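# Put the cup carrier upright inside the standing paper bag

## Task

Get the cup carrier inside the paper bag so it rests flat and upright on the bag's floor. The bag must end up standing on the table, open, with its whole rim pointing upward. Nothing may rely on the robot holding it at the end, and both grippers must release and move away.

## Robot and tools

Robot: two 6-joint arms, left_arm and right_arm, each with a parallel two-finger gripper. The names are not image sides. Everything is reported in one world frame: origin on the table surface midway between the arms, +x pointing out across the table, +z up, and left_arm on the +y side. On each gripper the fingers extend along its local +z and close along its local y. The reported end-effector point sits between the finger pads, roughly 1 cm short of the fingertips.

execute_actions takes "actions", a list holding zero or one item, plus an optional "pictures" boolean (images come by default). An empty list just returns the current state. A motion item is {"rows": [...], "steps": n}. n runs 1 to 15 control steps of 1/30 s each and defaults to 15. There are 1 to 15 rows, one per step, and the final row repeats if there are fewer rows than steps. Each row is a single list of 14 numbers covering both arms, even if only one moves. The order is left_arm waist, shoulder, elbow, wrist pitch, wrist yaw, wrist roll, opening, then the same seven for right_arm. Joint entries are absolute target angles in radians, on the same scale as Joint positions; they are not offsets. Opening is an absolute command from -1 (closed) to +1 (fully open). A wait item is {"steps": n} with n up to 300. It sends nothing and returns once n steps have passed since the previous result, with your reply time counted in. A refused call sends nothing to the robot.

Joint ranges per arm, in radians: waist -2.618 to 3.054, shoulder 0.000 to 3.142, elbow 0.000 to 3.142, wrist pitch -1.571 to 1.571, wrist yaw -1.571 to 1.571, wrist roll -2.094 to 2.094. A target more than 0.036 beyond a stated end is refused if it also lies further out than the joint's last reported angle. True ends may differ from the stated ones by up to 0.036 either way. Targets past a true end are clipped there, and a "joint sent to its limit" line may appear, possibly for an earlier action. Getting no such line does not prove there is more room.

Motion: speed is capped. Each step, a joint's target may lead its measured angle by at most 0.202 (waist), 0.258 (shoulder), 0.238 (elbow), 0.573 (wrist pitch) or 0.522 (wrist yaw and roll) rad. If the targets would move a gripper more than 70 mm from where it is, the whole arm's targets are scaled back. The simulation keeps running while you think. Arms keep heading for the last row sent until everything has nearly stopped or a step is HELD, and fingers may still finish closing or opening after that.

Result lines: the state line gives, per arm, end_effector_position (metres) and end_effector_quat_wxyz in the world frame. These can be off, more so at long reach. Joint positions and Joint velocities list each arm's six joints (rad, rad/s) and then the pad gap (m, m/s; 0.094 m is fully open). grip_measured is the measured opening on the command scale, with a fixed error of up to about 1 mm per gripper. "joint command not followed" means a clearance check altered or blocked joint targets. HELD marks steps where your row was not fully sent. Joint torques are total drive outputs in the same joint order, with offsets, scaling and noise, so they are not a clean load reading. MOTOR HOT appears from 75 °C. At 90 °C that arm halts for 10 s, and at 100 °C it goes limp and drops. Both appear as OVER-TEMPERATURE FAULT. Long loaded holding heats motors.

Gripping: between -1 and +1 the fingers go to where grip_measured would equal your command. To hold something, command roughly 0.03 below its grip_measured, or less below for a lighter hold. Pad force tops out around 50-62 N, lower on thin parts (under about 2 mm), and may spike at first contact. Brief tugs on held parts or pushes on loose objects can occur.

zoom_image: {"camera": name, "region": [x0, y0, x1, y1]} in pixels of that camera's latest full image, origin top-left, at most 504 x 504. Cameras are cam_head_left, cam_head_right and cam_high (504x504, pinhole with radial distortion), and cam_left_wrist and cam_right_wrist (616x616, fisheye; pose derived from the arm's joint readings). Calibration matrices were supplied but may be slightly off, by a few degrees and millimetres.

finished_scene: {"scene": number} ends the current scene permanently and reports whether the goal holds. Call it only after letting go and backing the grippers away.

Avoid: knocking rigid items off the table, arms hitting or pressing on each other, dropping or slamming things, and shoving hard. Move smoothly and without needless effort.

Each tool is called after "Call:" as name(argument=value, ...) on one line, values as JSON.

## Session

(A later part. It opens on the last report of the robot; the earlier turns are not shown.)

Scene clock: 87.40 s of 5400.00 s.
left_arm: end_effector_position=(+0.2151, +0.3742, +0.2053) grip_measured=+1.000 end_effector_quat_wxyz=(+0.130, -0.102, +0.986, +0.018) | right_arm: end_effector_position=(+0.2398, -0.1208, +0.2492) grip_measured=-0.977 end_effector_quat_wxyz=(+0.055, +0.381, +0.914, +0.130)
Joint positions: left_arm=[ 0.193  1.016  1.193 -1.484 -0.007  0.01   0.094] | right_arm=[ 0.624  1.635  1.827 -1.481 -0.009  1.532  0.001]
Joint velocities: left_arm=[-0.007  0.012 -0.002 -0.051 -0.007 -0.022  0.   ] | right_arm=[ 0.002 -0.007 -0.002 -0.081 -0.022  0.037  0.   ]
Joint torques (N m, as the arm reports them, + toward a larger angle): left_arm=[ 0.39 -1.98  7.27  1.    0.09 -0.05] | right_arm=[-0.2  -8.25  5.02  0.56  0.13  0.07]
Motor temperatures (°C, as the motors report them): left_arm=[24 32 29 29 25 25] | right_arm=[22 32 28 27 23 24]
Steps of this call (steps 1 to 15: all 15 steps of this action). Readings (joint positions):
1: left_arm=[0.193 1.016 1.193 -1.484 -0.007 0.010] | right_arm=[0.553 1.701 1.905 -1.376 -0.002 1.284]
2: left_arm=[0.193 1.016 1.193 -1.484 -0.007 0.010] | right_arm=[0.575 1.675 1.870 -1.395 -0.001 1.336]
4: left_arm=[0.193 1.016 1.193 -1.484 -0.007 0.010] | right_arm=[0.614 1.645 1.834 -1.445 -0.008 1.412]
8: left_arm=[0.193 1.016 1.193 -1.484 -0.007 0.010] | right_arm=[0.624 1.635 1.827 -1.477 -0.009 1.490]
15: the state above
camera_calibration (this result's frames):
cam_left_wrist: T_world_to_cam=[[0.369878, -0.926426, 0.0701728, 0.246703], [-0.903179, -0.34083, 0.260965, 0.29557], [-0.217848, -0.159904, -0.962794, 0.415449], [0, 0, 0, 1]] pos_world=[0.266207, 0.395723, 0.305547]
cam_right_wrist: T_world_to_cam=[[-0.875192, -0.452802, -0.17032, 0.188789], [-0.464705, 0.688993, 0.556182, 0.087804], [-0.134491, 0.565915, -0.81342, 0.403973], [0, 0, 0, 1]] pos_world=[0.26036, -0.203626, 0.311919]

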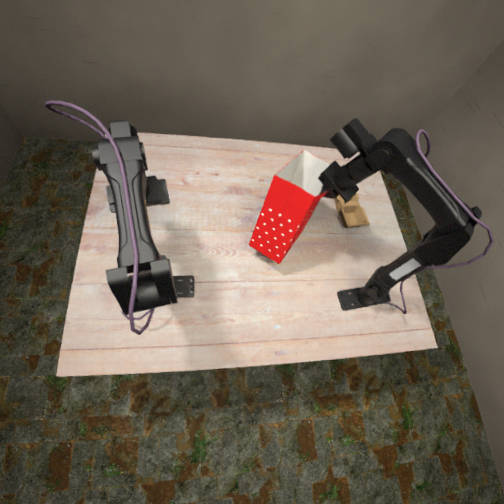

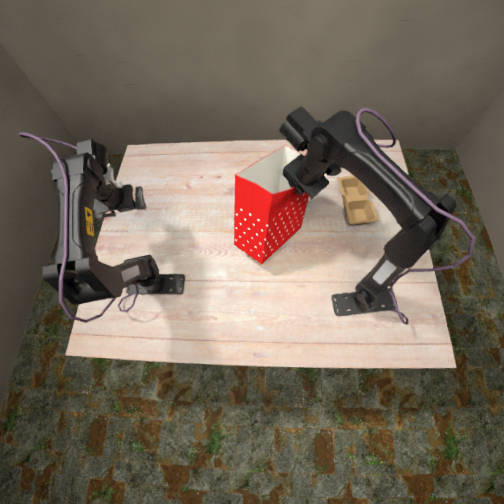

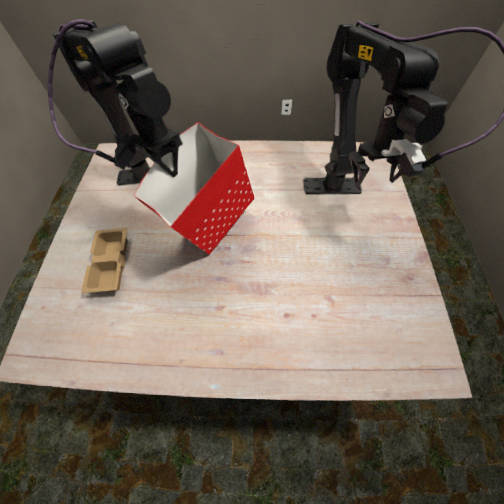

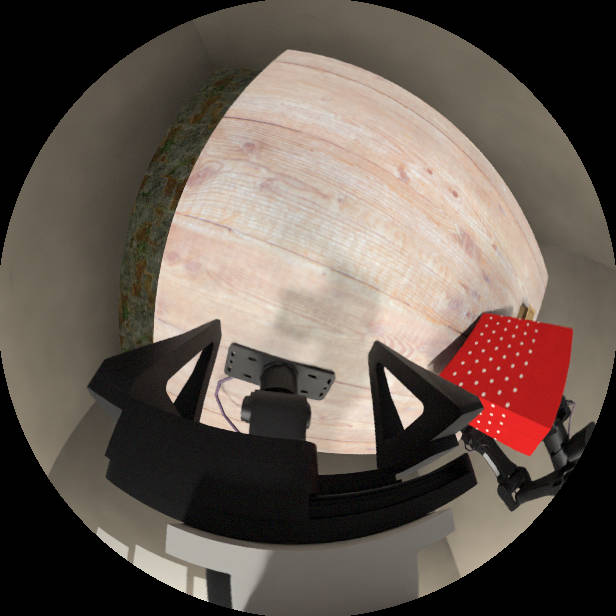

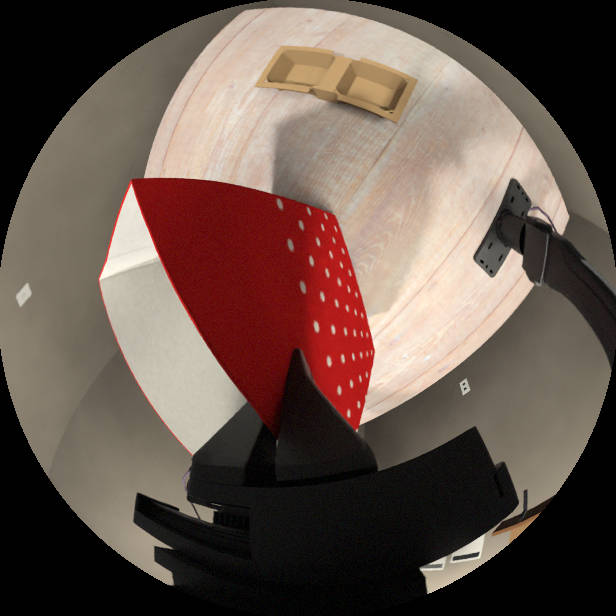

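Call:
execute_actions(actions=[{"rows":[[0.2,1.0,1.2,-1.5,0,0,1,0.62,1.68,1.8,-1.5,0,1.55,-1],[0.2,1.0,1.2,-1.5,0,0,1,0.62,1.68,1.8,-1.5,0,1.55,-1],[0.2,1.0,1.2,-1.5,0,0,1,0.62,1.68,1.8,-1.5,0,1.55,-1],[0.2,1.0,1.2,-1.5,0,0,1,0.62,1.68,1.8,-1.5,0,1.55,-1],[0.2,1.0,1.2,-1.5,0,0,1,0.62,1.68,1.8,-1.5,0,1.55,-1],[0.2,1.0,1.2,-1.5,0,0,1,0.62,1.68,1.8,-1.5,0,1.55,-1],[0.2,1.0,1.2,-1.5,0,0,1,0.62,1.68,1.8,-1.5,0,1.55,-1],[0.2,1.0,1.2,-1.5,0,0,1,0.62,1.68,1.8,-1.5,0,1.55,0]],"steps":15}], pictures=false)

Call:
execute_actions(actions=[{"rows":[[0.2,1.0,1.2,-1.5,0,0,1,0.62,1.55,2.05,-1.5,0,1.55,0]],"steps":15}])

Scene clock: 95.67 s of 5400.00 s.
left_arm: end_effector_position=(+0.2151, +0.3742, +0.2053) grip_measured=+1.000 end_effector_quat_wxyz=(+0.130, -0.102, +0.986, +0.018) | right_arm: end_effector_position=(+0.2419, -0.1188, +0.2299) grip_measured=-0.002 end_effector_quat_wxyz=(+0.041, +0.388, +0.915, +0.101)
Joint positions: left_arm=[ 0.193  1.016  1.193 -1.484 -0.007  0.01   0.094] | right_arm=[ 0.624  1.682  1.813 -1.484 -0.009  1.543  0.047]
Joint velocities: left_arm=[ 0.002  0.002  0.017  0.007 -0.081  0.037  0.   ] | right_arm=[ 0.012 -0.007 -0.012 -0.007 -0.037  0.007  0.001]
Joint torques (N m, as the arm reports them, + toward a larger angle): left_arm=[ 0.37 -1.97  7.28  1.01  0.1  -0.05] | right_arm=[-0.31 -7.82  5.25  0.39  0.09  0.04]
Motor temperatures (°C, as the motors report them): left_arm=[24 32 29 29 25 25] | right_arm=[22 30 27 27 23 24]
Steps of this call (steps 1 to 30: the robot went on to your last target; steps 31 to 90: nothing new was sent; then 4.77 s passed at rest; steps 91 to 105: all 15 steps of this action). Readings (joint positions):
91: left_arm=[0.193 1.016 1.193 -1.484 -0.007 0.010] | right_arm=[0.624 1.638 1.827 -1.483 -0.009 1.543]
92: left_arm=[0.193 1.016 1.193 -1.484 -0.007 0.010] | right_arm=[0.624 1.644 1.827 -1.484 -0.009 1.543]
94: left_arm=[0.193 1.016 1.193 -1.484 -0.007 0.010] | right_arm=[0.624 1.661 1.827 -1.485 -0.009 1.543]
98: left_arm=[0.193 1.016 1.193 -1.484 -0.007 0.010] | right_arm=[0.624 1.681 1.815 -1.484 -0.009 1.543]
105: the state above

Scene clock: 96.17 s of 5400.00 s.
left_arm: end_effector_position=(+0.2151, +0.3742, +0.2053) grip_measured=+1.000 end_effector_quat_wxyz=(+0.130, -0.102, +0.986, +0.018) | right_arm: end_effector_position=(+0.2404, -0.1203, +0.3464) grip_measured=-0.002 end_effector_quat_wxyz=(+0.116, +0.373, +0.881, +0.266)
Joint positions: left_arm=[ 0.193  1.016  1.193 -1.484 -0.007  0.01   0.094] | right_arm=[ 0.624  1.54   2.043 -1.484 -0.009  1.545  0.047]
Joint velocities: left_arm=[-0.007  0.017 -0.012  0.081  0.051  0.022  0.   ] | right_arm=[-0.012  0.134  0.007 -0.051  0.007  0.022  0.001]
Joint torques (N m, as the arm reports them, + toward a larger angle): left_arm=[ 0.39 -1.96  7.3   1.    0.1  -0.05] | right_arm=[-0.41 -5.26  6.    1.02  0.11  0.04]
Motor temperatures (°C, as the motors report them): left_arm=[24 32 29 29 25 25] | right_arm=[22 30 27 27 23 24]
Steps of this call (steps 1 to 15: all 15 steps of this action). Readings (joint positions):
1: left_arm=[0.193 1.016 1.193 -1.484 -0.007 0.010] | right_arm=[0.624 1.679 1.832 -1.493 -0.009 1.543]
2: left_arm=[0.193 1.016 1.193 -1.484 -0.007 0.010] | right_arm=[0.624 1.677 1.862 -1.495 -0.009 1.543]
4: left_arm=[0.193 1.016 1.193 -1.484 -0.007 0.010] | right_arm=[0.624 1.648 1.935 -1.490 -0.009 1.543]
8: left_arm=[0.193 1.016 1.193 -1.484 -0.007 0.010] | right_arm=[0.624 1.554 2.029 -1.484 -0.009 1.544]
15: the state above
camera_calibration (this result's frames):
cam_left_wrist: T_world_to_cam=[[0.369878, -0.926426, 0.0701728, 0.246703], [-0.903179, -0.34083, 0.260965, 0.29557], [-0.217848, -0.159904, -0.962794, 0.415449], [0, 0, 0, 1]] pos_world=[0.266207, 0.395723, 0.305547]
cam_right_wrist: T_world_to_cam=[[-0.810867, -0.377043, -0.447586, 0.295866], [-0.58377, 0.575102, 0.573124, 0.0427055], [0.0413151, 0.726014, -0.686437, 0.415775], [0, 0, 0, 1]] pos_world=[0.247661, -0.214864, 0.393354]

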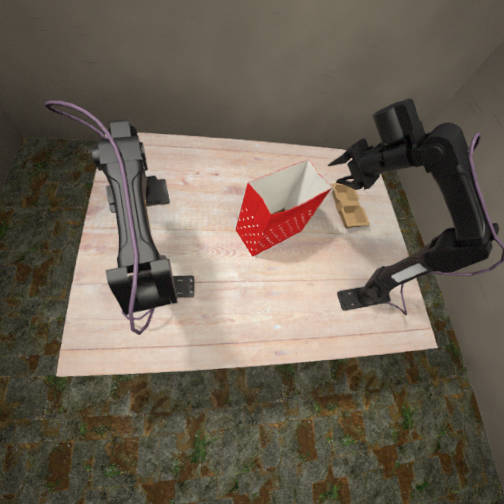

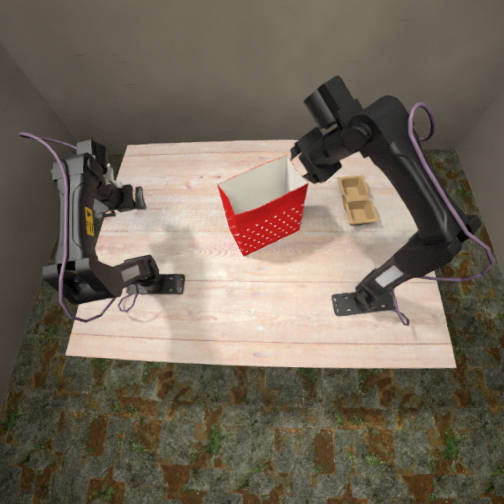

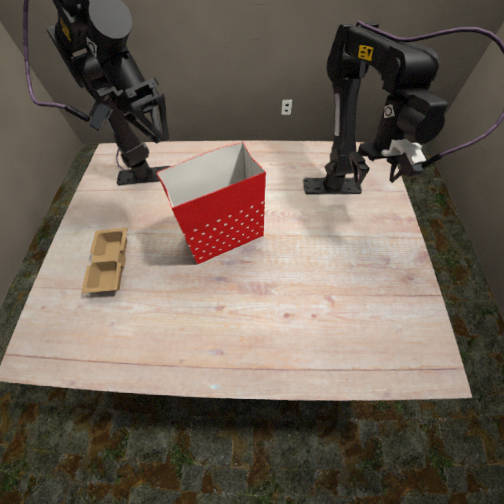

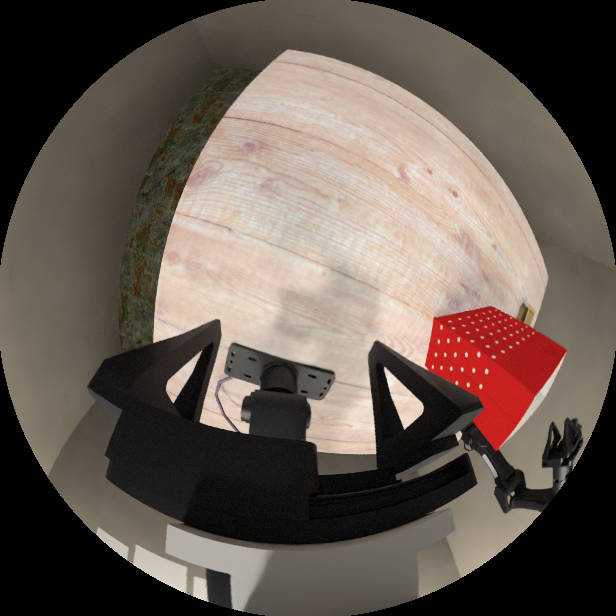

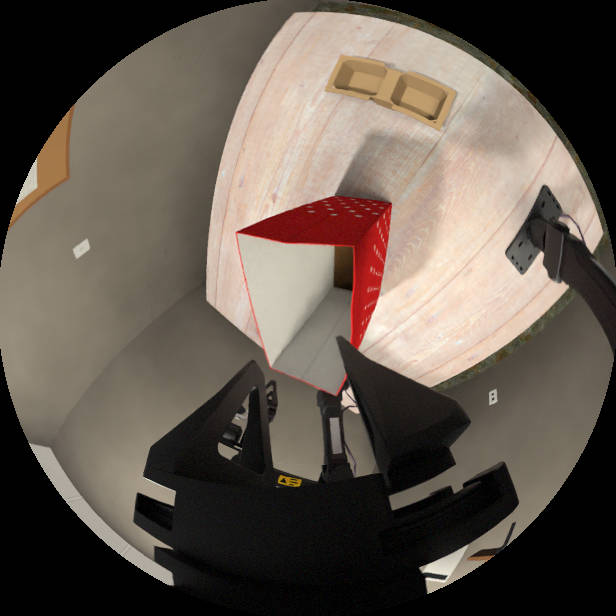

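Call:
execute_actions(actions=[{"rows":[[0.2,1.0,1.2,-1.5,0,0,1,-0.19,1.65,1.9,-1.4,0,1.4,-0.1]],"steps":15}], pictures=false)

Call:
execute_actions(actions=[{"rows":[[0.2,1.0,1.2,-1.5,0,0,1,-0.19,1.85,1.63,-1.28,0,1.4,-0.1]],"steps":15}], pictures=false)

Call:
execute_actions(actions=[{"steps":15}])

Scene clock: 111.60 s of 5400.00 s.
left_arm: end_effector_position=(+0.2151, +0.3742, +0.2053) grip_measured=+1.000 end_effector_quat_wxyz=(+0.130, -0.102, +0.986, +0.018) | right_arm: end_effector_position=(+0.3640, -0.3865, +0.2633) grip_measured=-0.098 end_effector_quat_wxyz=(+0.159, +0.675, +0.711, +0.117)
Joint positions: left_arm=[ 0.193  1.016  1.193 -1.484 -0.007  0.01   0.094] | right_arm=[-0.216  1.68   1.897 -1.39   0.01   1.417  0.042]
Joint velocities: left_arm=[ 0.017 -0.012 -0.017  0.037  0.037  0.007  0.   ] | right_arm=[-0.31  -0.164 -0.007  0.007  0.125 -0.051 -0.001]
Joint torques (N m, as the arm reports them, + toward a larger angle): left_arm=[ 0.36 -1.96  7.26  1.    0.09 -0.05] | right_arm=[ 3.53 -9.59  6.68  0.79 -0.25 -0.13]
Motor temperatures (°C, as the motors report them): left_arm=[24 32 29 29 25 25] | right_arm=[22 28 27 27 23 24]
Steps of this call (steps 1 to 15: the robot went on to your last target; steps 16 to 90: nothing new was sent; then 11.93 s passed at rest; steps 91 to 105: all 15 steps of this action). Readings (joint positions):
91: left_arm=[0.193 1.016 1.193 -1.484 -0.007 0.010] | right_arm=[0.604 1.552 2.030 -1.474 -0.020 1.530]
92: left_arm=[0.193 1.016 1.193 -1.484 -0.007 0.010] | right_arm=[0.563 1.556 2.011 -1.462 -0.025 1.512]
94: left_arm=[0.193 1.016 1.193 -1.484 -0.007 0.010] | right_arm=[0.455 1.587 1.971 -1.443 -0.024 1.484]
98: left_arm=[0.193 1.016 1.193 -1.484 -0.007 0.010] | right_arm=[0.192 1.669 1.911 -1.409 -0.023 1.442]
105: the state above

Scene clock: 112.10 s of 5400.00 s.
left_arm: end_effector_position=(+0.2151, +0.3742, +0.2053) grip_measured=+1.000 end_effector_quat_wxyz=(+0.130, -0.102, +0.986, +0.018) | right_arm: end_effector_position=(+0.3498, -0.3760, +0.1168) grip_measured=-0.098 end_effector_quat_wxyz=(+0.007, +0.677, +0.736, +0.006)
Joint positions: left_arm=[ 0.193  1.016  1.193 -1.484 -0.007  0.01   0.094] | right_arm=[-0.196  1.878  1.617 -1.292  0.     1.409  0.042]
Joint velocities: left_arm=[-0.022 -0.012  0.002  0.007 -0.022 -0.051  0.   ] | right_arm=[ 0.002 -0.203 -0.002  0.051 -0.007 -0.022 -0.001]
Joint torques (N m, as the arm reports them, + toward a larger angle): left_arm=[ 0.37 -1.97  7.3   1.01  0.09 -0.05] | right_arm=[  0.39 -10.87   7.44   0.25   0.04  -0.11]
Motor temperatures (°C, as the motors report them): left_arm=[24 32 29 29 25 25] | right_arm=[22 28 27 27 23 24]
Steps of this call (steps 1 to 15: all 15 steps of this action). Readings (joint positions):
1: left_arm=[0.193 1.016 1.193 -1.484 -0.007 0.010] | right_arm=[-0.221 1.682 1.881 -1.377 0.013 1.416]
2: left_arm=[0.193 1.016 1.193 -1.484 -0.007 0.010] | right_arm=[-0.219 1.685 1.855 -1.362 0.013 1.416]
4: left_arm=[0.193 1.016 1.193 -1.484 -0.007 0.010] | right_arm=[-0.212 1.721 1.787 -1.340 0.011 1.416]
8: left_arm=[0.193 1.016 1.193 -1.484 -0.007 0.010] | right_arm=[-0.199 1.850 1.655 -1.303 0.005 1.412]
15: the state above

Scene clock: 112.60 s of 5400.00 s.
left_arm: end_effector_position=(+0.2151, +0.3742, +0.2053) grip_measured=+1.000 end_effector_quat_wxyz=(+0.130, -0.102, +0.986, +0.018) | right_arm: end_effector_position=(+0.3503, -0.3760, +0.1211) grip_measured=-0.098 end_effector_quat_wxyz=(+0.013, +0.677, +0.736, +0.010)
Joint positions: left_arm=[ 0.193  1.016  1.193 -1.484 -0.007  0.01   0.094] | right_arm=[-0.196  1.865  1.617 -1.29   0.     1.408  0.042]
Joint velocities: left_arm=[-0.012 -0.007 -0.007 -0.037 -0.037  0.007  0.   ] | right_arm=[-0.022 -0.002 -0.002 -0.007  0.007 -0.095  0.001]
Joint torques (N m, as the arm reports them, + toward a larger angle): left_arm=[ 0.39 -1.94  7.24  1.    0.09 -0.06] | right_arm=[  0.57 -10.71   7.56   0.27  -0.03  -0.11]
Motor temperatures (°C, as the motors report them): left_arm=[24 32 29 29 25 25] | right_arm=[22 28 27 27 23 24]
Steps of this call (steps 1 to 15: the robot went on to your last target). Readings (joint positions):
1: left_arm=[0.193 1.016 1.193 -1.484 -0.007 0.010] | right_arm=[-0.196 1.871 1.617 -1.292 0.000 1.409]
2: left_arm=[0.193 1.016 1.193 -1.484 -0.007 0.010] | right_arm=[-0.196 1.868 1.617 -1.292 0.000 1.409]
4: left_arm=[0.193 1.016 1.193 -1.484 -0.007 0.010] | right_arm=[-0.196 1.865 1.617 -1.292 0.000 1.408]
8: left_arm=[0.193 1.016 1.193 -1.484 -0.007 0.010] | right_arm=[-0.196 1.865 1.617 -1.291 0.000 1.408]
15: the state above
camera_calibration (this result's frames):
cam_left_wrist: T_world_to_cam=[[0.369878, -0.926426, 0.0701728, 0.246703], [-0.903179, -0.34083, 0.260965, 0.29557], [-0.217848, -0.159904, -0.962794, 0.415449], [0, 0, 0, 1]] pos_world=[0.266207, 0.395723, 0.305547]
cam_right_wrist: T_world_to_cam=[[-0.974384, 0.214895, 0.0662985, 0.405374], [0.218951, 0.839189, 0.497817, 0.210324], [0.0513415, 0.499581, -0.864744, 0.375201], [0, 0, 0, 1]] pos_world=[0.329676, -0.451058, 0.192875]

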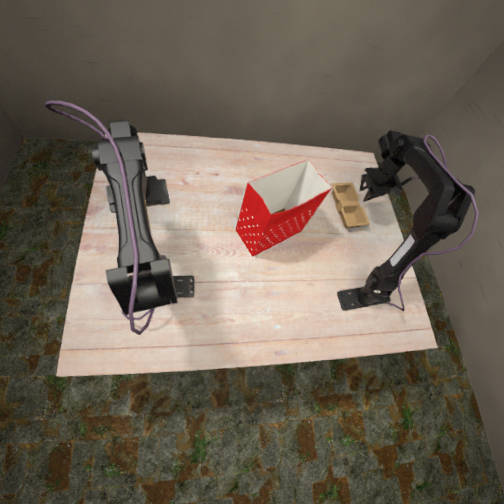

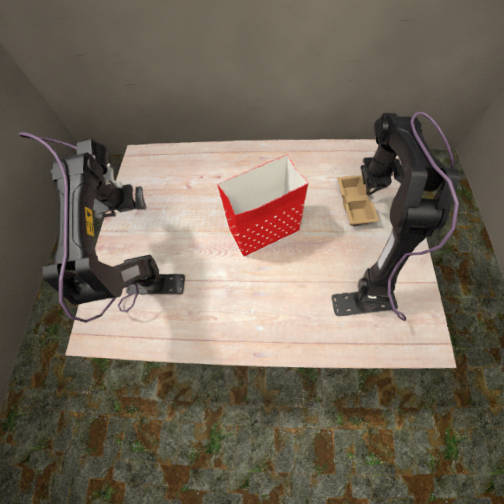

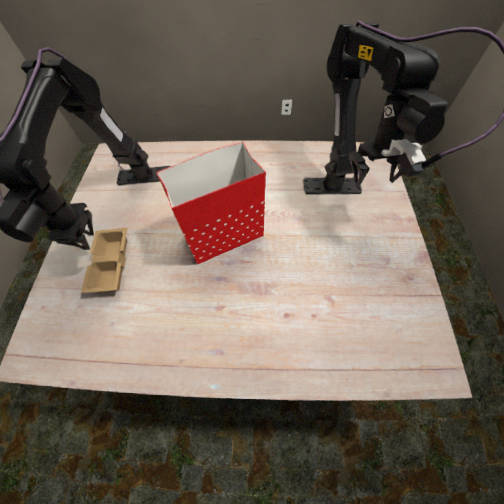

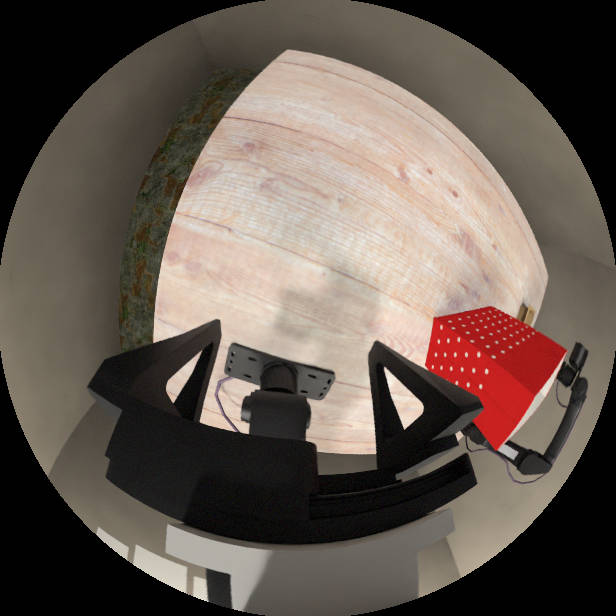

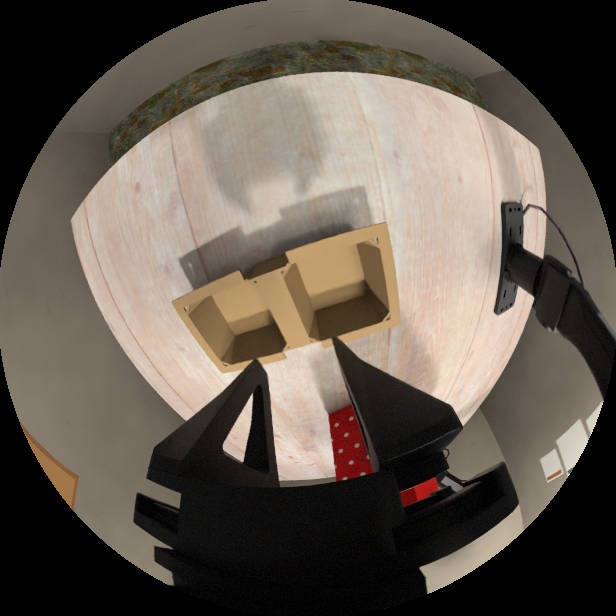

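Call:
execute_actions(actions=[{"rows":[[0.2,1.0,1.2,-1.5,0,0,1,-0.185,1.89,1.55,-1.17,0,1.0,-0.1],[0.2,1.0,1.2,-1.5,0,0,1,-0.185,1.89,1.55,-1.17,0,1.0,-0.1],[0.2,1.0,1.2,-1.5,0,0,1,-0.185,1.89,1.55,-1.17,0,1.0,-0.1],[0.2,1.0,1.2,-1.5,0,0,1,-0.185,1.89,1.55,-1.17,0,1.0,-0.1],[0.2,1.0,1.2,-1.5,0,0,1,-0.185,1.89,1.55,-1.17,0,1.0,-0.1],[0.2,1.0,1.2,-1.5,0,0,1,-0.185,1.89,1.55,-1.17,0,1.0,-0.1],[0.2,1.0,1.2,-1.5,0,0,1,-0.185,1.89,1.55,-1.17,0,1.0,-0.1],[0.2,1.0,1.2,-1.5,0,0,1,-0.185,1.92,1.48,-1.07,0,1.0,-0.1]],"steps":15}])

Scene clock: 127.93 s of 5400.00 s.
left_arm: end_effector_position=(+0.2151, +0.3742, +0.2053) grip_measured=+1.000 end_effector_quat_wxyz=(+0.130, -0.102, +0.986, +0.018) | right_arm: end_effector_position=(+0.3595, -0.3756, +0.0681) grip_measured=-0.098 end_effector_quat_wxyz=(+0.012, +0.522, +0.853, +0.006)
Joint positions: left_arm=[ 0.193  1.016  1.193 -1.484 -0.007  0.01   0.094] | right_arm=[-0.193  1.927  1.489 -1.106  0.     1.022  0.042]
Joint velocities: left_arm=[ 0.002  0.007  0.002  0.022  0.007 -0.007  0.   ] | right_arm=[-0.002  0.017 -0.022  0.198 -0.051 -0.066 -0.   ]
Joint torques (N m, as the arm reports them, + toward a larger angle): left_arm=[ 0.38 -1.99  7.29  1.01  0.1  -0.04] | right_arm=[  0.69 -10.61   5.8    0.39   0.04  -0.09]
Motor temperatures (°C, as the motors report them): left_arm=[24 32 29 29 25 25] | right_arm=[22 30 27 26 23 24]
Steps of this call (steps 1 to 15: the robot went on to your last target; steps 16 to 90: nothing new was sent; then 11.83 s passed at rest; steps 91 to 105: all 15 steps of this action). Readings (joint positions):
91: left_arm=[0.193 1.016 1.193 -1.484 -0.007 0.010] | right_arm=[-0.196 1.865 1.608 -1.275 0.000 1.343]
92: left_arm=[0.193 1.016 1.193 -1.484 -0.007 0.010] | right_arm=[-0.196 1.866 1.597 -1.256 0.000 1.275]
94: left_arm=[0.193 1.016 1.193 -1.484 -0.007 0.010] | right_arm=[-0.195 1.878 1.576 -1.227 0.000 1.178]
98: left_arm=[0.193 1.016 1.193 -1.484 -0.007 0.010] | right_arm=[-0.193 1.896 1.549 -1.184 0.000 1.077]
105: the state above
camera_calibration (this result's frames):
cam_left_wrist: T_world_to_cam=[[0.369878, -0.926426, 0.0701728, 0.246703], [-0.903179, -0.34083, 0.260965, 0.29557], [-0.217848, -0.159904, -0.962794, 0.415449], [0, 0, 0, 1]] pos_world=[0.266207, 0.395723, 0.305547]
cam_right_wrist: T_world_to_cam=[[-0.982779, -0.169794, 0.0729087, 0.27581], [-0.113353, 0.865557, 0.487814, 0.364414], [-0.145935, 0.471149, -0.869898, 0.389314], [0, 0, 0, 1]] pos_world=[0.369182, -0.452014, 0.140788]

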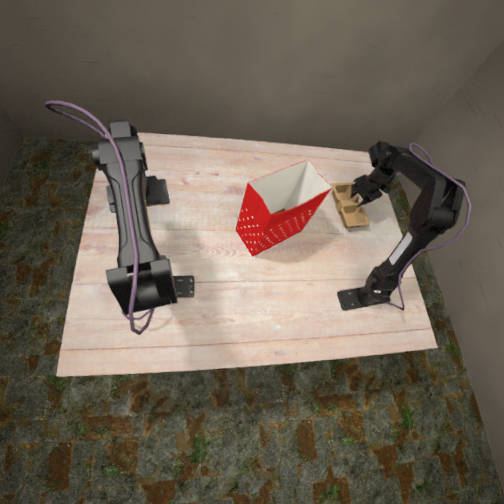

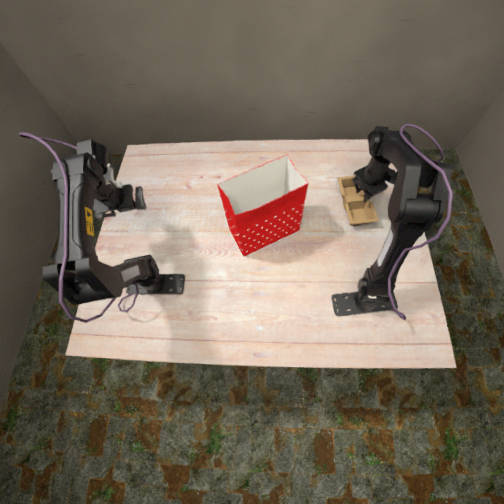

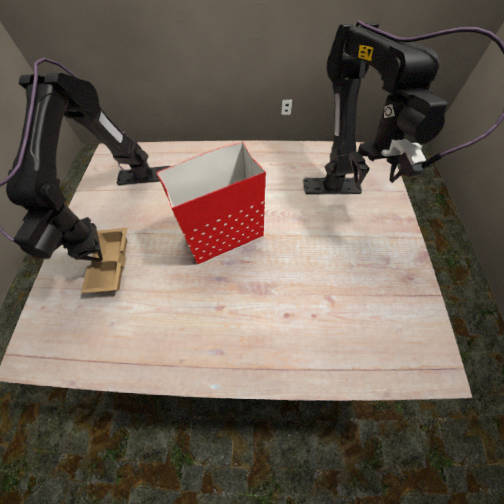

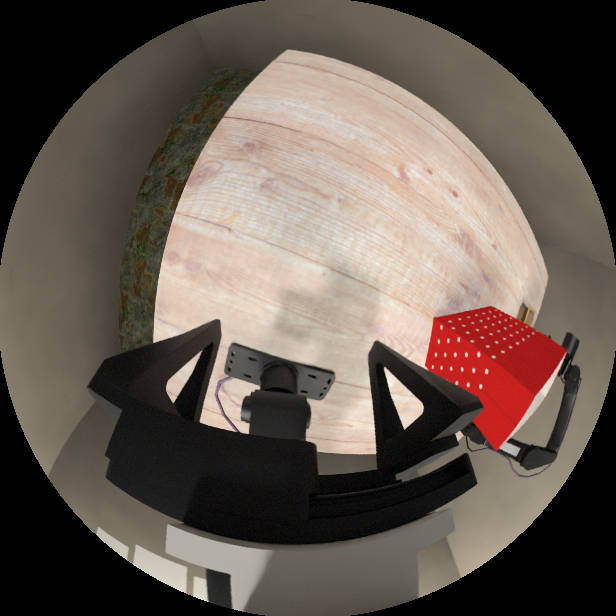

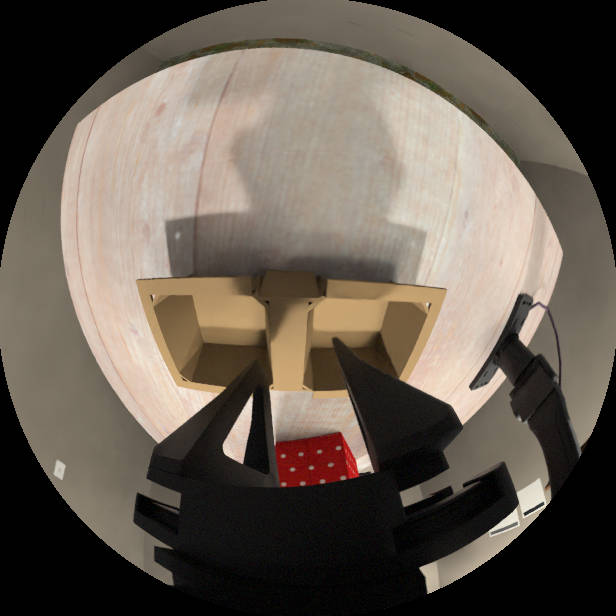

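Call:
execute_actions(actions=[{"rows":[[0.2,1.0,1.2,-1.5,0,0,1,-0.2,1.96,1.46,-1.0,0,1.0,-0.1],[0.2,1.0,1.2,-1.5,0,0,1,-0.2,1.96,1.46,-1.0,0,1.0,-0.1],[0.2,1.0,1.2,-1.5,0,0,1,-0.2,1.96,1.46,-1.0,0,1.0,-0.1],[0.2,1.0,1.2,-1.5,0,0,1,-0.2,1.96,1.46,-1.0,0,1.0,-0.1],[0.2,1.0,1.2,-1.5,0,0,1,-0.2,2.0,1.44,-0.95,0,1.0,-0.1]],"steps":15}])

Scene clock: 134.57 s of 5400.00 s.
left_arm: end_effector_position=(+0.2151, +0.3742, +0.2053) grip_measured=+1.000 end_effector_quat_wxyz=(+0.130, -0.102, +0.986, +0.018) | right_arm: end_effector_position=(+0.3743, -0.3770, +0.0531) grip_measured=-0.098 end_effector_quat_wxyz=(+0.029, +0.516, +0.856, +0.014)
Joint positions: left_arm=[ 0.193  1.016  1.193 -1.484 -0.007  0.01   0.094] | right_arm=[-0.193  1.962  1.475 -1.02   0.001  1.008  0.042]
Joint velocities: left_arm=[-0.002 -0.002 -0.017  0.022  0.022 -0.051  0.   ] | right_arm=[ 0.002  0.002  0.002  0.022 -0.007  0.037  0.   ]
Joint torques (N m, as the arm reports them, + toward a larger angle): left_arm=[ 0.39 -1.97  7.28  1.    0.09 -0.06] | right_arm=[-0.71 -6.61  3.77  0.93 -0.02 -0.09]
Motor temperatures (°C, as the motors report them): left_arm=[24 32 29 28 25 25] | right_arm=[22 30 27 26 23 24]
Steps of this call (steps 1 to 30: the robot went on to your last target; steps 31 to 90: nothing new was sent; then 3.13 s passed at rest; steps 91 to 105: all 15 steps of this action). Readings (joint positions):
91: left_arm=[0.193 1.016 1.193 -1.484 -0.007 0.010] | right_arm=[-0.193 1.929 1.488 -1.076 0.000 1.008]
92: left_arm=[0.193 1.016 1.193 -1.484 -0.007 0.010] | right_arm=[-0.193 1.934 1.486 -1.063 0.000 1.008]
94: left_arm=[0.193 1.016 1.193 -1.484 -0.007 0.010] | right_arm=[-0.193 1.947 1.482 -1.042 0.000 1.008]
98: left_arm=[0.193 1.016 1.193 -1.484 -0.007 0.010] | right_arm=[-0.193 1.962 1.475 -1.020 0.001 1.008]
105: the state above
camera_calibration (this result's frames):
cam_left_wrist: T_world_to_cam=[[0.369878, -0.926426, 0.0701728, 0.246703], [-0.903179, -0.34083, 0.260965, 0.29557], [-0.217848, -0.159904, -0.962794, 0.415449], [0, 0, 0, 1]] pos_world=[0.266207, 0.395723, 0.305547]
cam_right_wrist: T_world_to_cam=[[-0.982381, -0.183011, 0.0378728, 0.287966], [-0.14281, 0.865826, 0.479532, 0.386221], [-0.120551, 0.465675, -0.876707, 0.367848], [0, 0, 0, 1]] pos_world=[0.382393, -0.452996, 0.126383]

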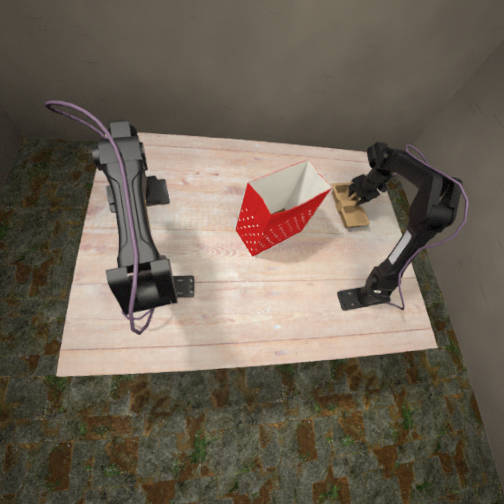

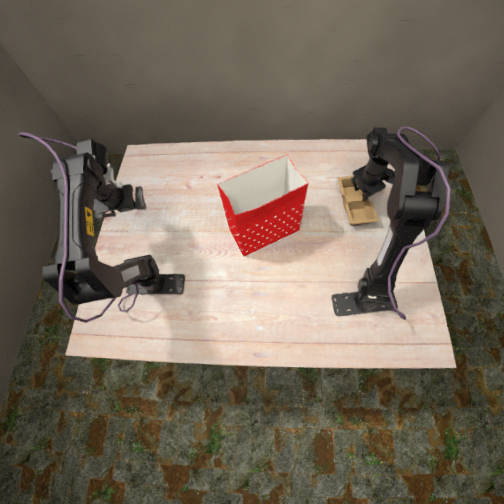

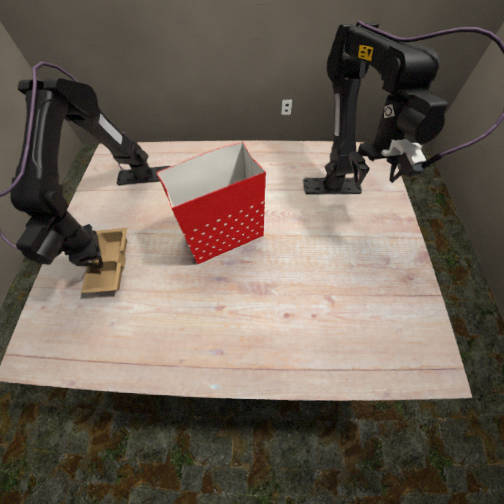

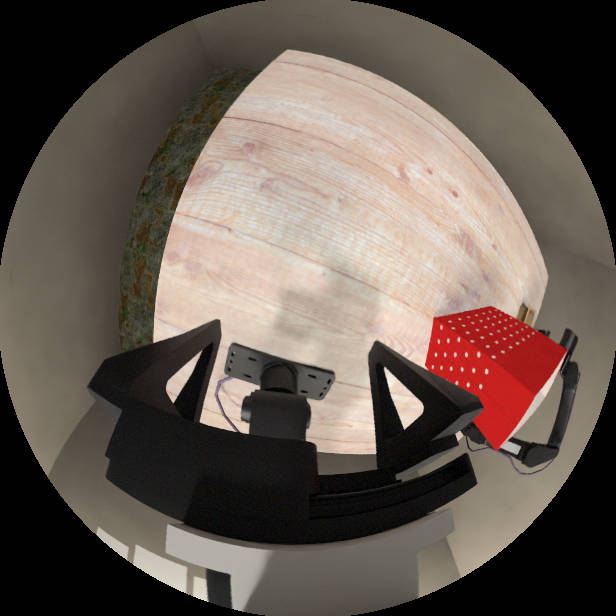

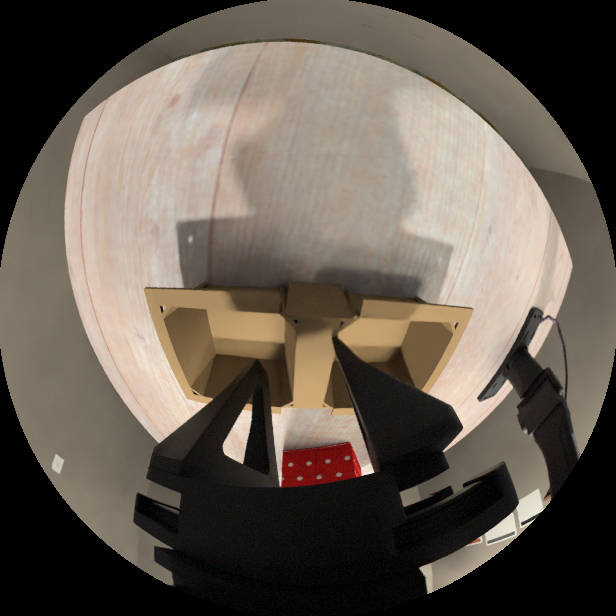

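Call:
execute_actions(actions=[{"rows":[[0.2,1.0,1.2,-1.5,0,0,1,-0.2,1.92,1.48,-1.06,0,1.0,-0.1],[0.2,1.0,1.2,-1.5,0,0,1,-0.2,1.92,1.48,-1.06,0,1.0,-0.1],[0.2,1.0,1.2,-1.5,0,0,1,-0.2,1.92,1.48,-1.07,0,1.0,-0.1],[0.2,1.0,1.2,-1.5,0,0,1,-0.2,1.92,1.48,-1.07,0,1.0,-0.1],[0.2,1.0,1.2,-1.5,0,0,1,-0.2,1.92,1.48,-1.07,0,1.0,-0.1],[0.2,1.0,1.2,-1.5,0,0,1,-0.2,1.92,1.48,-1.07,0,1.0,-0.1],[0.2,1.0,1.2,-1.5,0,0,1,-0.2,1.94,1.44,-1.04,0,1.0,-0.1],[0.2,1.0,1.2,-1.5,0,0,1,-0.2,1.94,1.44,-1.04,0,1.0,-0.1],[0.2,1.0,1.2,-1.5,0,0,1,-0.2,1.94,1.44,-1.04,0,1.0,-0.1],[0.2,1.0,1.2,-1.5,0,0,1,-0.2,1.96,1.41,-1.01,0,1.0,-0.1]],"steps":15}])

Scene clock: 146.00 s of 5400.00 s.
left_arm: end_effector_position=(+0.2151, +0.3742, +0.2053) grip_measured=+1.000 end_effector_quat_wxyz=(+0.130, -0.102, +0.986, +0.018) | right_arm: end_effector_position=(+0.3566, -0.3756, +0.0415) grip_measured=-0.098 end_effector_quat_wxyz=(+0.003, +0.516, +0.857, +0.002)
Joint positions: left_arm=[ 0.193  1.016  1.193 -1.484 -0.007  0.01   0.094] | right_arm=[-0.193  1.959  1.425 -1.029  0.     1.008  0.042]
Joint velocities: left_arm=[ 0.017 -0.012 -0.007  0.022 -0.022 -0.051  0.   ] | right_arm=[-0.007  0.085 -0.066  0.007  0.081  0.051 -0.   ]
Joint torques (N m, as the arm reports them, + toward a larger angle): left_arm=[ 0.37 -1.94  7.3   1.    0.09 -0.05] | right_arm=[ -0.52 -10.49   5.25   0.34  -0.03  -0.04]
Motor temperatures (°C, as the motors report them): left_arm=[24 32 29 28 25 25] | right_arm=[22 29 26 27 23 24]
Steps of this call (steps 1 to 15: the robot went on to your last target; steps 16 to 90: nothing new was sent; then 7.93 s passed at rest; steps 91 to 105: all 15 steps of this action). Readings (joint positions):
91: left_arm=[0.193 1.016 1.193 -1.484 -0.007 0.010] | right_arm=[-0.193 1.955 1.475 -1.023 0.000 1.008]
92: left_arm=[0.193 1.016 1.193 -1.484 -0.007 0.010] | right_arm=[-0.193 1.951 1.475 -1.028 0.000 1.008]
94: left_arm=[0.193 1.016 1.193 -1.484 -0.007 0.010] | right_arm=[-0.193 1.942 1.475 -1.036 0.000 1.008]
98: left_arm=[0.193 1.016 1.193 -1.484 -0.007 0.010] | right_arm=[-0.193 1.939 1.469 -1.041 0.000 1.008]
105: the state above
camera_calibration (this result's frames):
cam_left_wrist: T_world_to_cam=[[0.369878, -0.926426, 0.0701728, 0.246703], [-0.903179, -0.34083, 0.260965, 0.29557], [-0.217848, -0.159904, -0.962794, 0.415449], [0, 0, 0, 1]] pos_world=[0.266207, 0.395723, 0.305547]
cam_right_wrist: T_world_to_cam=[[-0.978685, -0.183737, 0.0917373, 0.267389], [-0.116048, 0.863338, 0.491101, 0.376988], [-0.169434, 0.469987, -0.866259, 0.373469], [0, 0, 0, 1]] pos_world=[0.368717, -0.451864, 0.113852]

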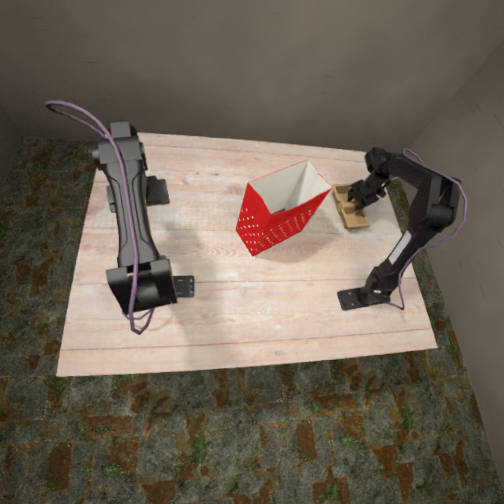

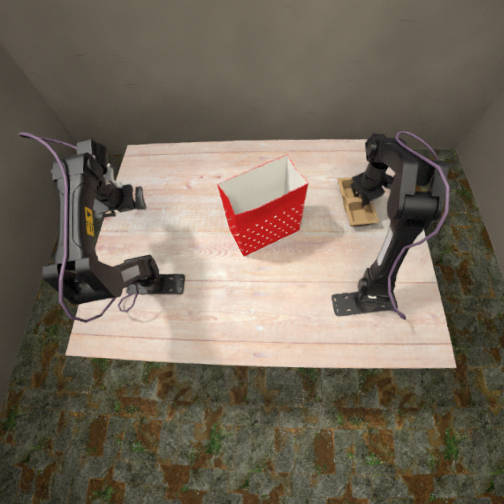

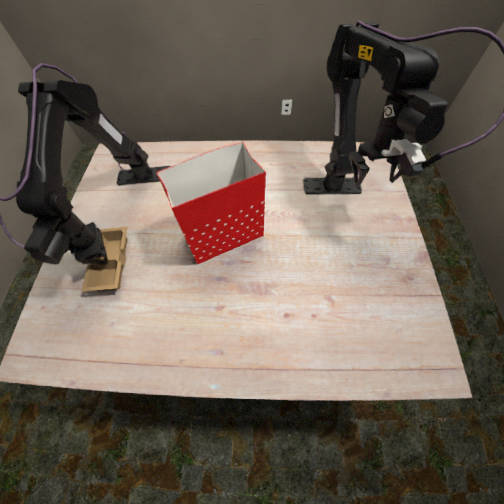

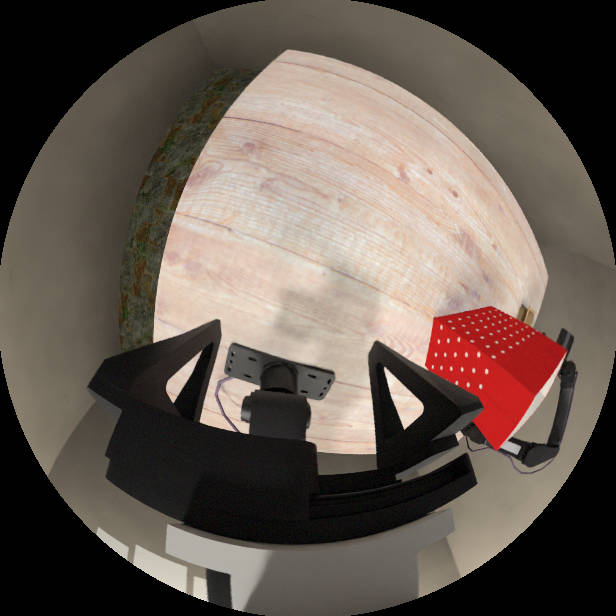

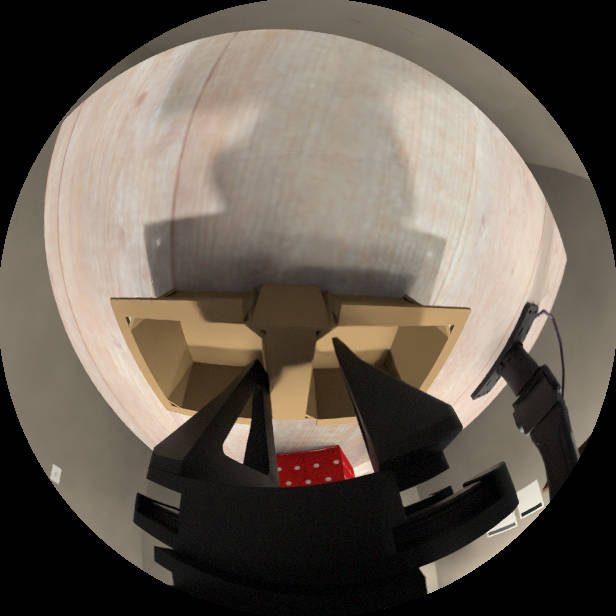

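Straddled. A bit lower, then close.

Call:
execute_actions(actions=[{"rows":[[0.2,1.0,1.2,-1.5,0,0,1,-0.2,1.98,1.41,-1.0,0,1.0,-0.1],[0.2,1.0,1.2,-1.5,0,0,1,-0.2,1.98,1.41,-1.0,0,1.0,-0.1],[0.2,1.0,1.2,-1.5,0,0,1,-0.2,1.98,1.41,-1.0,0,1.0,-0.1],[0.2,1.0,1.2,-1.5,0,0,1,-0.2,1.98,1.41,-1.0,0,1.0,-0.1],[0.2,1.0,1.2,-1.5,0,0,1,-0.2,1.98,1.41,-1.0,0,1.0,-0.1],[0.2,1.0,1.2,-1.5,0,0,1,-0.2,1.98,1.41,-1.0,0,1.0,-0.55]],"steps":15}], pictures=false)

Call:
execute_actions(actions=[{"steps":10}], pictures=false)

Call:
execute_actions(actions=[{"rows":[[0.2,1.0,1.2,-1.5,0,0,1,-0.2,1.8,1.75,-1.4,0,1.0,-0.55],[0.2,1.0,1.2,-1.5,0,0,1,-0.2,1.8,1.75,-1.4,0,1.0,-0.55],[0.2,1.0,1.2,-1.5,0,0,1,-0.2,1.8,1.75,-1.4,0,1.0,-0.55],[0.2,1.0,1.2,-1.5,0,0,1,-0.2,1.8,1.75,-1.4,0,1.0,-0.55],[0.2,1.0,1.2,-1.5,0,0,1,-0.2,1.8,1.75,-1.4,0,1.0,-0.55],[0.2,1.0,1.2,-1.5,0,0,1,-0.2,1.8,1.75,-1.4,0,1.0,-0.55],[0.2,1.0,1.2,-1.5,0,0,1,-0.2,1.6,2.25,-1.5,0,1.0,-0.55]],"steps":15}])

Scene clock: 156.17 s of 5400.00 s.
left_arm: end_effector_position=(+0.2151, +0.3742, +0.2053) grip_measured=+1.000 end_effector_quat_wxyz=(+0.130, -0.102, +0.986, +0.018) | right_arm: end_effector_position=(+0.3587, -0.3755, +0.0348) grip_measured=-0.444 end_effector_quat_wxyz=(+0.002, +0.516, +0.857, +0.002)
Joint positions: left_arm=[ 0.193  1.016  1.193 -1.484 -0.007  0.01   0.094] | right_arm=[-0.193  1.977  1.423 -1.012 -0.001  1.007  0.026]
Joint velocities: left_arm=[-0.027 -0.002  0.007  0.037 -0.007  0.022  0.   ] | right_arm=[ 0.007  0.002 -0.007 -0.051 -0.007  0.095 -0.   ]
Joint torques (N m, as the arm reports them, + toward a larger angle): left_arm=[ 0.37 -1.96  7.3   1.    0.09 -0.05] | right_arm=[-0.39 -9.94  5.16  0.27  0.02 -0.08]
Motor temperatures (°C, as the motors report them): left_arm=[24 32 29 28 25 25] | right_arm=[22 30 26 26 23 24]
Steps of this call (steps 1 to 15: the robot went on to your last target; steps 16 to 90: nothing new was sent; then 6.67 s passed at rest; steps 91 to 105: all 15 steps of this action). Readings (joint positions):
91: left_arm=[0.193 1.016 1.193 -1.484 -0.007 0.010] | right_arm=[-0.193 1.963 1.423 -1.022 0.000 1.008]
92: left_arm=[0.193 1.016 1.193 -1.484 -0.007 0.010] | right_arm=[-0.193 1.966 1.423 -1.020 0.000 1.008]
94: left_arm=[0.193 1.016 1.193 -1.484 -0.007 0.010] | right_arm=[-0.193 1.972 1.423 -1.016 0.000 1.008]
98: left_arm=[0.193 1.016 1.193 -1.484 -0.007 0.010] | right_arm=[-0.193 1.977 1.423 -1.012 -0.001 1.007]
105: the state above

Scene clock: 156.50 s of 5400.00 s.
left_arm: end_effector_position=(+0.2151, +0.3742, +0.2053) grip_measured=+1.000 end_effector_quat_wxyz=(+0.130, -0.102, +0.986, +0.018) | right_arm: end_effector_position=(+0.3587, -0.3755, +0.0348) grip_measured=-0.444 end_effector_quat_wxyz=(+0.002, +0.516, +0.857, +0.002)
Joint positions: left_arm=[ 0.193  1.016  1.193 -1.484 -0.007  0.01   0.094] | right_arm=[-0.193  1.977  1.423 -1.012 -0.001  1.007  0.026]
Joint velocities: left_arm=[ 0.002 -0.002 -0.027  0.022 -0.007 -0.007  0.   ] | right_arm=[ 0.007 -0.012  0.012 -0.11   0.066  0.066  0.   ]
Joint torques (N m, as the arm reports them, + toward a larger angle): left_arm=[ 0.39 -1.97  7.3   1.    0.1  -0.05] | right_arm=[-0.44 -9.73  5.19  0.28  0.01 -0.09]
Motor temperatures (°C, as the motors report them): left_arm=[24 32 29 28 25 25] | right_arm=[22 30 26 26 23 24]
Steps of this call (steps 1 to 10: the robot went on to your last target). Readings (joint positions):
1: left_arm=[0.193 1.016 1.193 -1.484 -0.007 0.010] | right_arm=[-0.193 1.977 1.423 -1.012 -0.001 1.007]
2: left_arm=[0.193 1.016 1.193 -1.484 -0.007 0.010] | right_arm=[-0.193 1.977 1.423 -1.012 -0.001 1.007]
4: left_arm=[0.193 1.016 1.193 -1.484 -0.007 0.010] | right_arm=[-0.193 1.977 1.423 -1.012 -0.001 1.007]
8: left_arm=[0.193 1.016 1.193 -1.484 -0.007 0.010] | right_arm=[-0.193 1.977 1.423 -1.012 -0.001 1.007]
10: the state above

Scene clock: 157.00 s of 5400.00 s.
left_arm: end_effector_position=(+0.2151, +0.3742, +0.2053) grip_measured=+1.000 end_effector_quat_wxyz=(+0.130, -0.102, +0.986, +0.018) | right_arm: end_effector_position=(+0.3733, -0.3766, +0.3087) grip_measured=-0.444 end_effector_quat_wxyz=(+0.238, +0.497, +0.826, +0.120)
Joint positions: left_arm=[ 0.193  1.016  1.193 -1.484 -0.007  0.01   0.094] | right_arm=[-0.193  1.657  2.007 -1.381 -0.001  1.007  0.026]
Joint velocities: left_arm=[ 0.012 -0.002 -0.012 -0.066 -0.007 -0.007  0.   ] | right_arm=[-0.012 -0.349  1.746 -0.505 -0.022  0.007 -0.   ]
Joint torques (N m, as the arm reports them, + toward a larger angle): left_arm=[ 0.36 -1.94  7.29  1.    0.09 -0.05] | right_arm=[-0.42 -9.12  7.87  0.85  0.   -0.11]
Motor temperatures (°C, as the motors report them): left_arm=[24 32 29 28 25 25] | right_arm=[22 30 26 26 23 24]
Steps of this call (steps 1 to 15: all 15 steps of this action). Readings (joint positions):
1: left_arm=[0.193 1.016 1.193 -1.484 -0.007 0.010] | right_arm=[-0.193 1.972 1.440 -1.043 -0.001 1.007]
2: left_arm=[0.193 1.016 1.193 -1.484 -0.007 0.010] | right_arm=[-0.193 1.966 1.467 -1.089 -0.001 1.007]
4: left_arm=[0.193 1.016 1.193 -1.484 -0.007 0.010] | right_arm=[-0.193 1.933 1.537 -1.163 -0.001 1.007]
8: left_arm=[0.193 1.016 1.193 -1.484 -0.007 0.010] | right_arm=[-0.193 1.829 1.689 -1.248 -0.001 1.007]
15: the state above
camera_calibration (this result's frames):
cam_left_wrist: T_world_to_cam=[[0.369878, -0.926426, 0.0701728, 0.246703], [-0.903179, -0.34083, 0.260965, 0.29557], [-0.217848, -0.159904, -0.962794, 0.415449], [0, 0, 0, 1]] pos_world=[0.266207, 0.395723, 0.305547]
cam_right_wrist: T_world_to_cam=[[-0.892324, -0.191216, -0.408895, 0.378577], [-0.340654, 0.879594, 0.332069, 0.387615], [0.296164, 0.435604, -0.850021, 0.41652], [0, 0, 0, 1]] pos_world=[0.346498, -0.449992, 0.380134]

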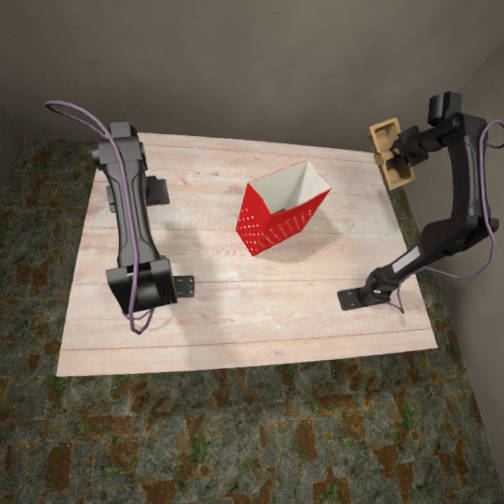

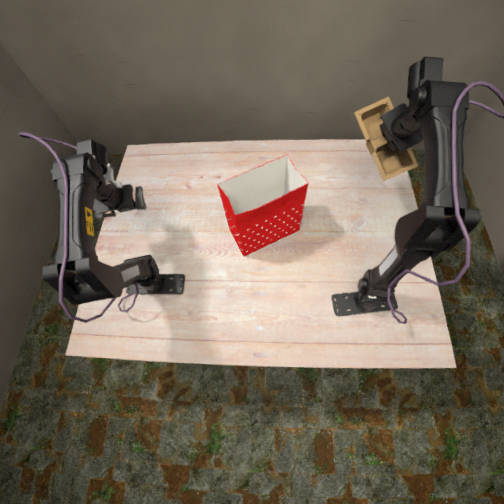

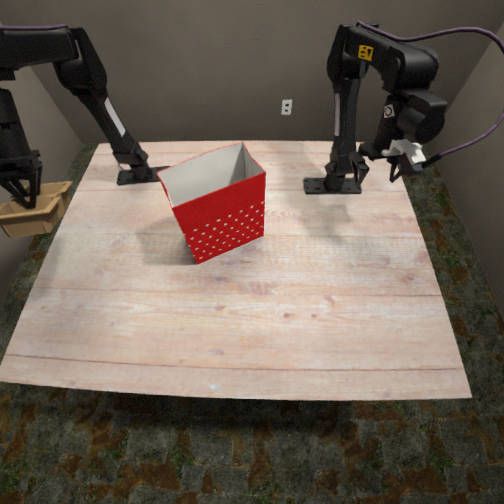

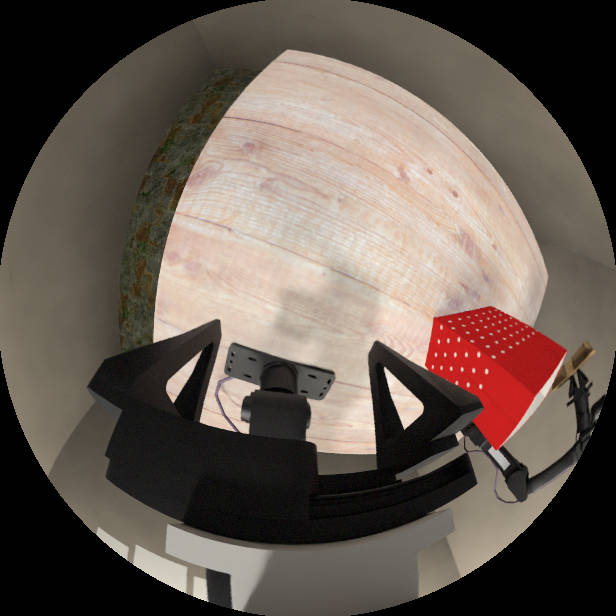

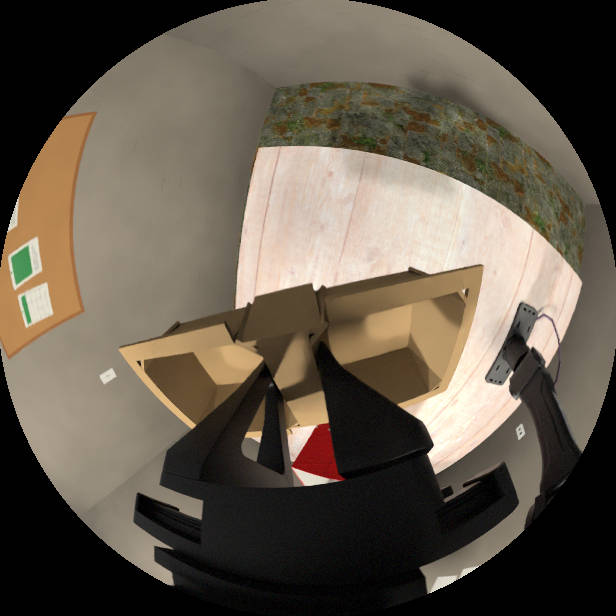

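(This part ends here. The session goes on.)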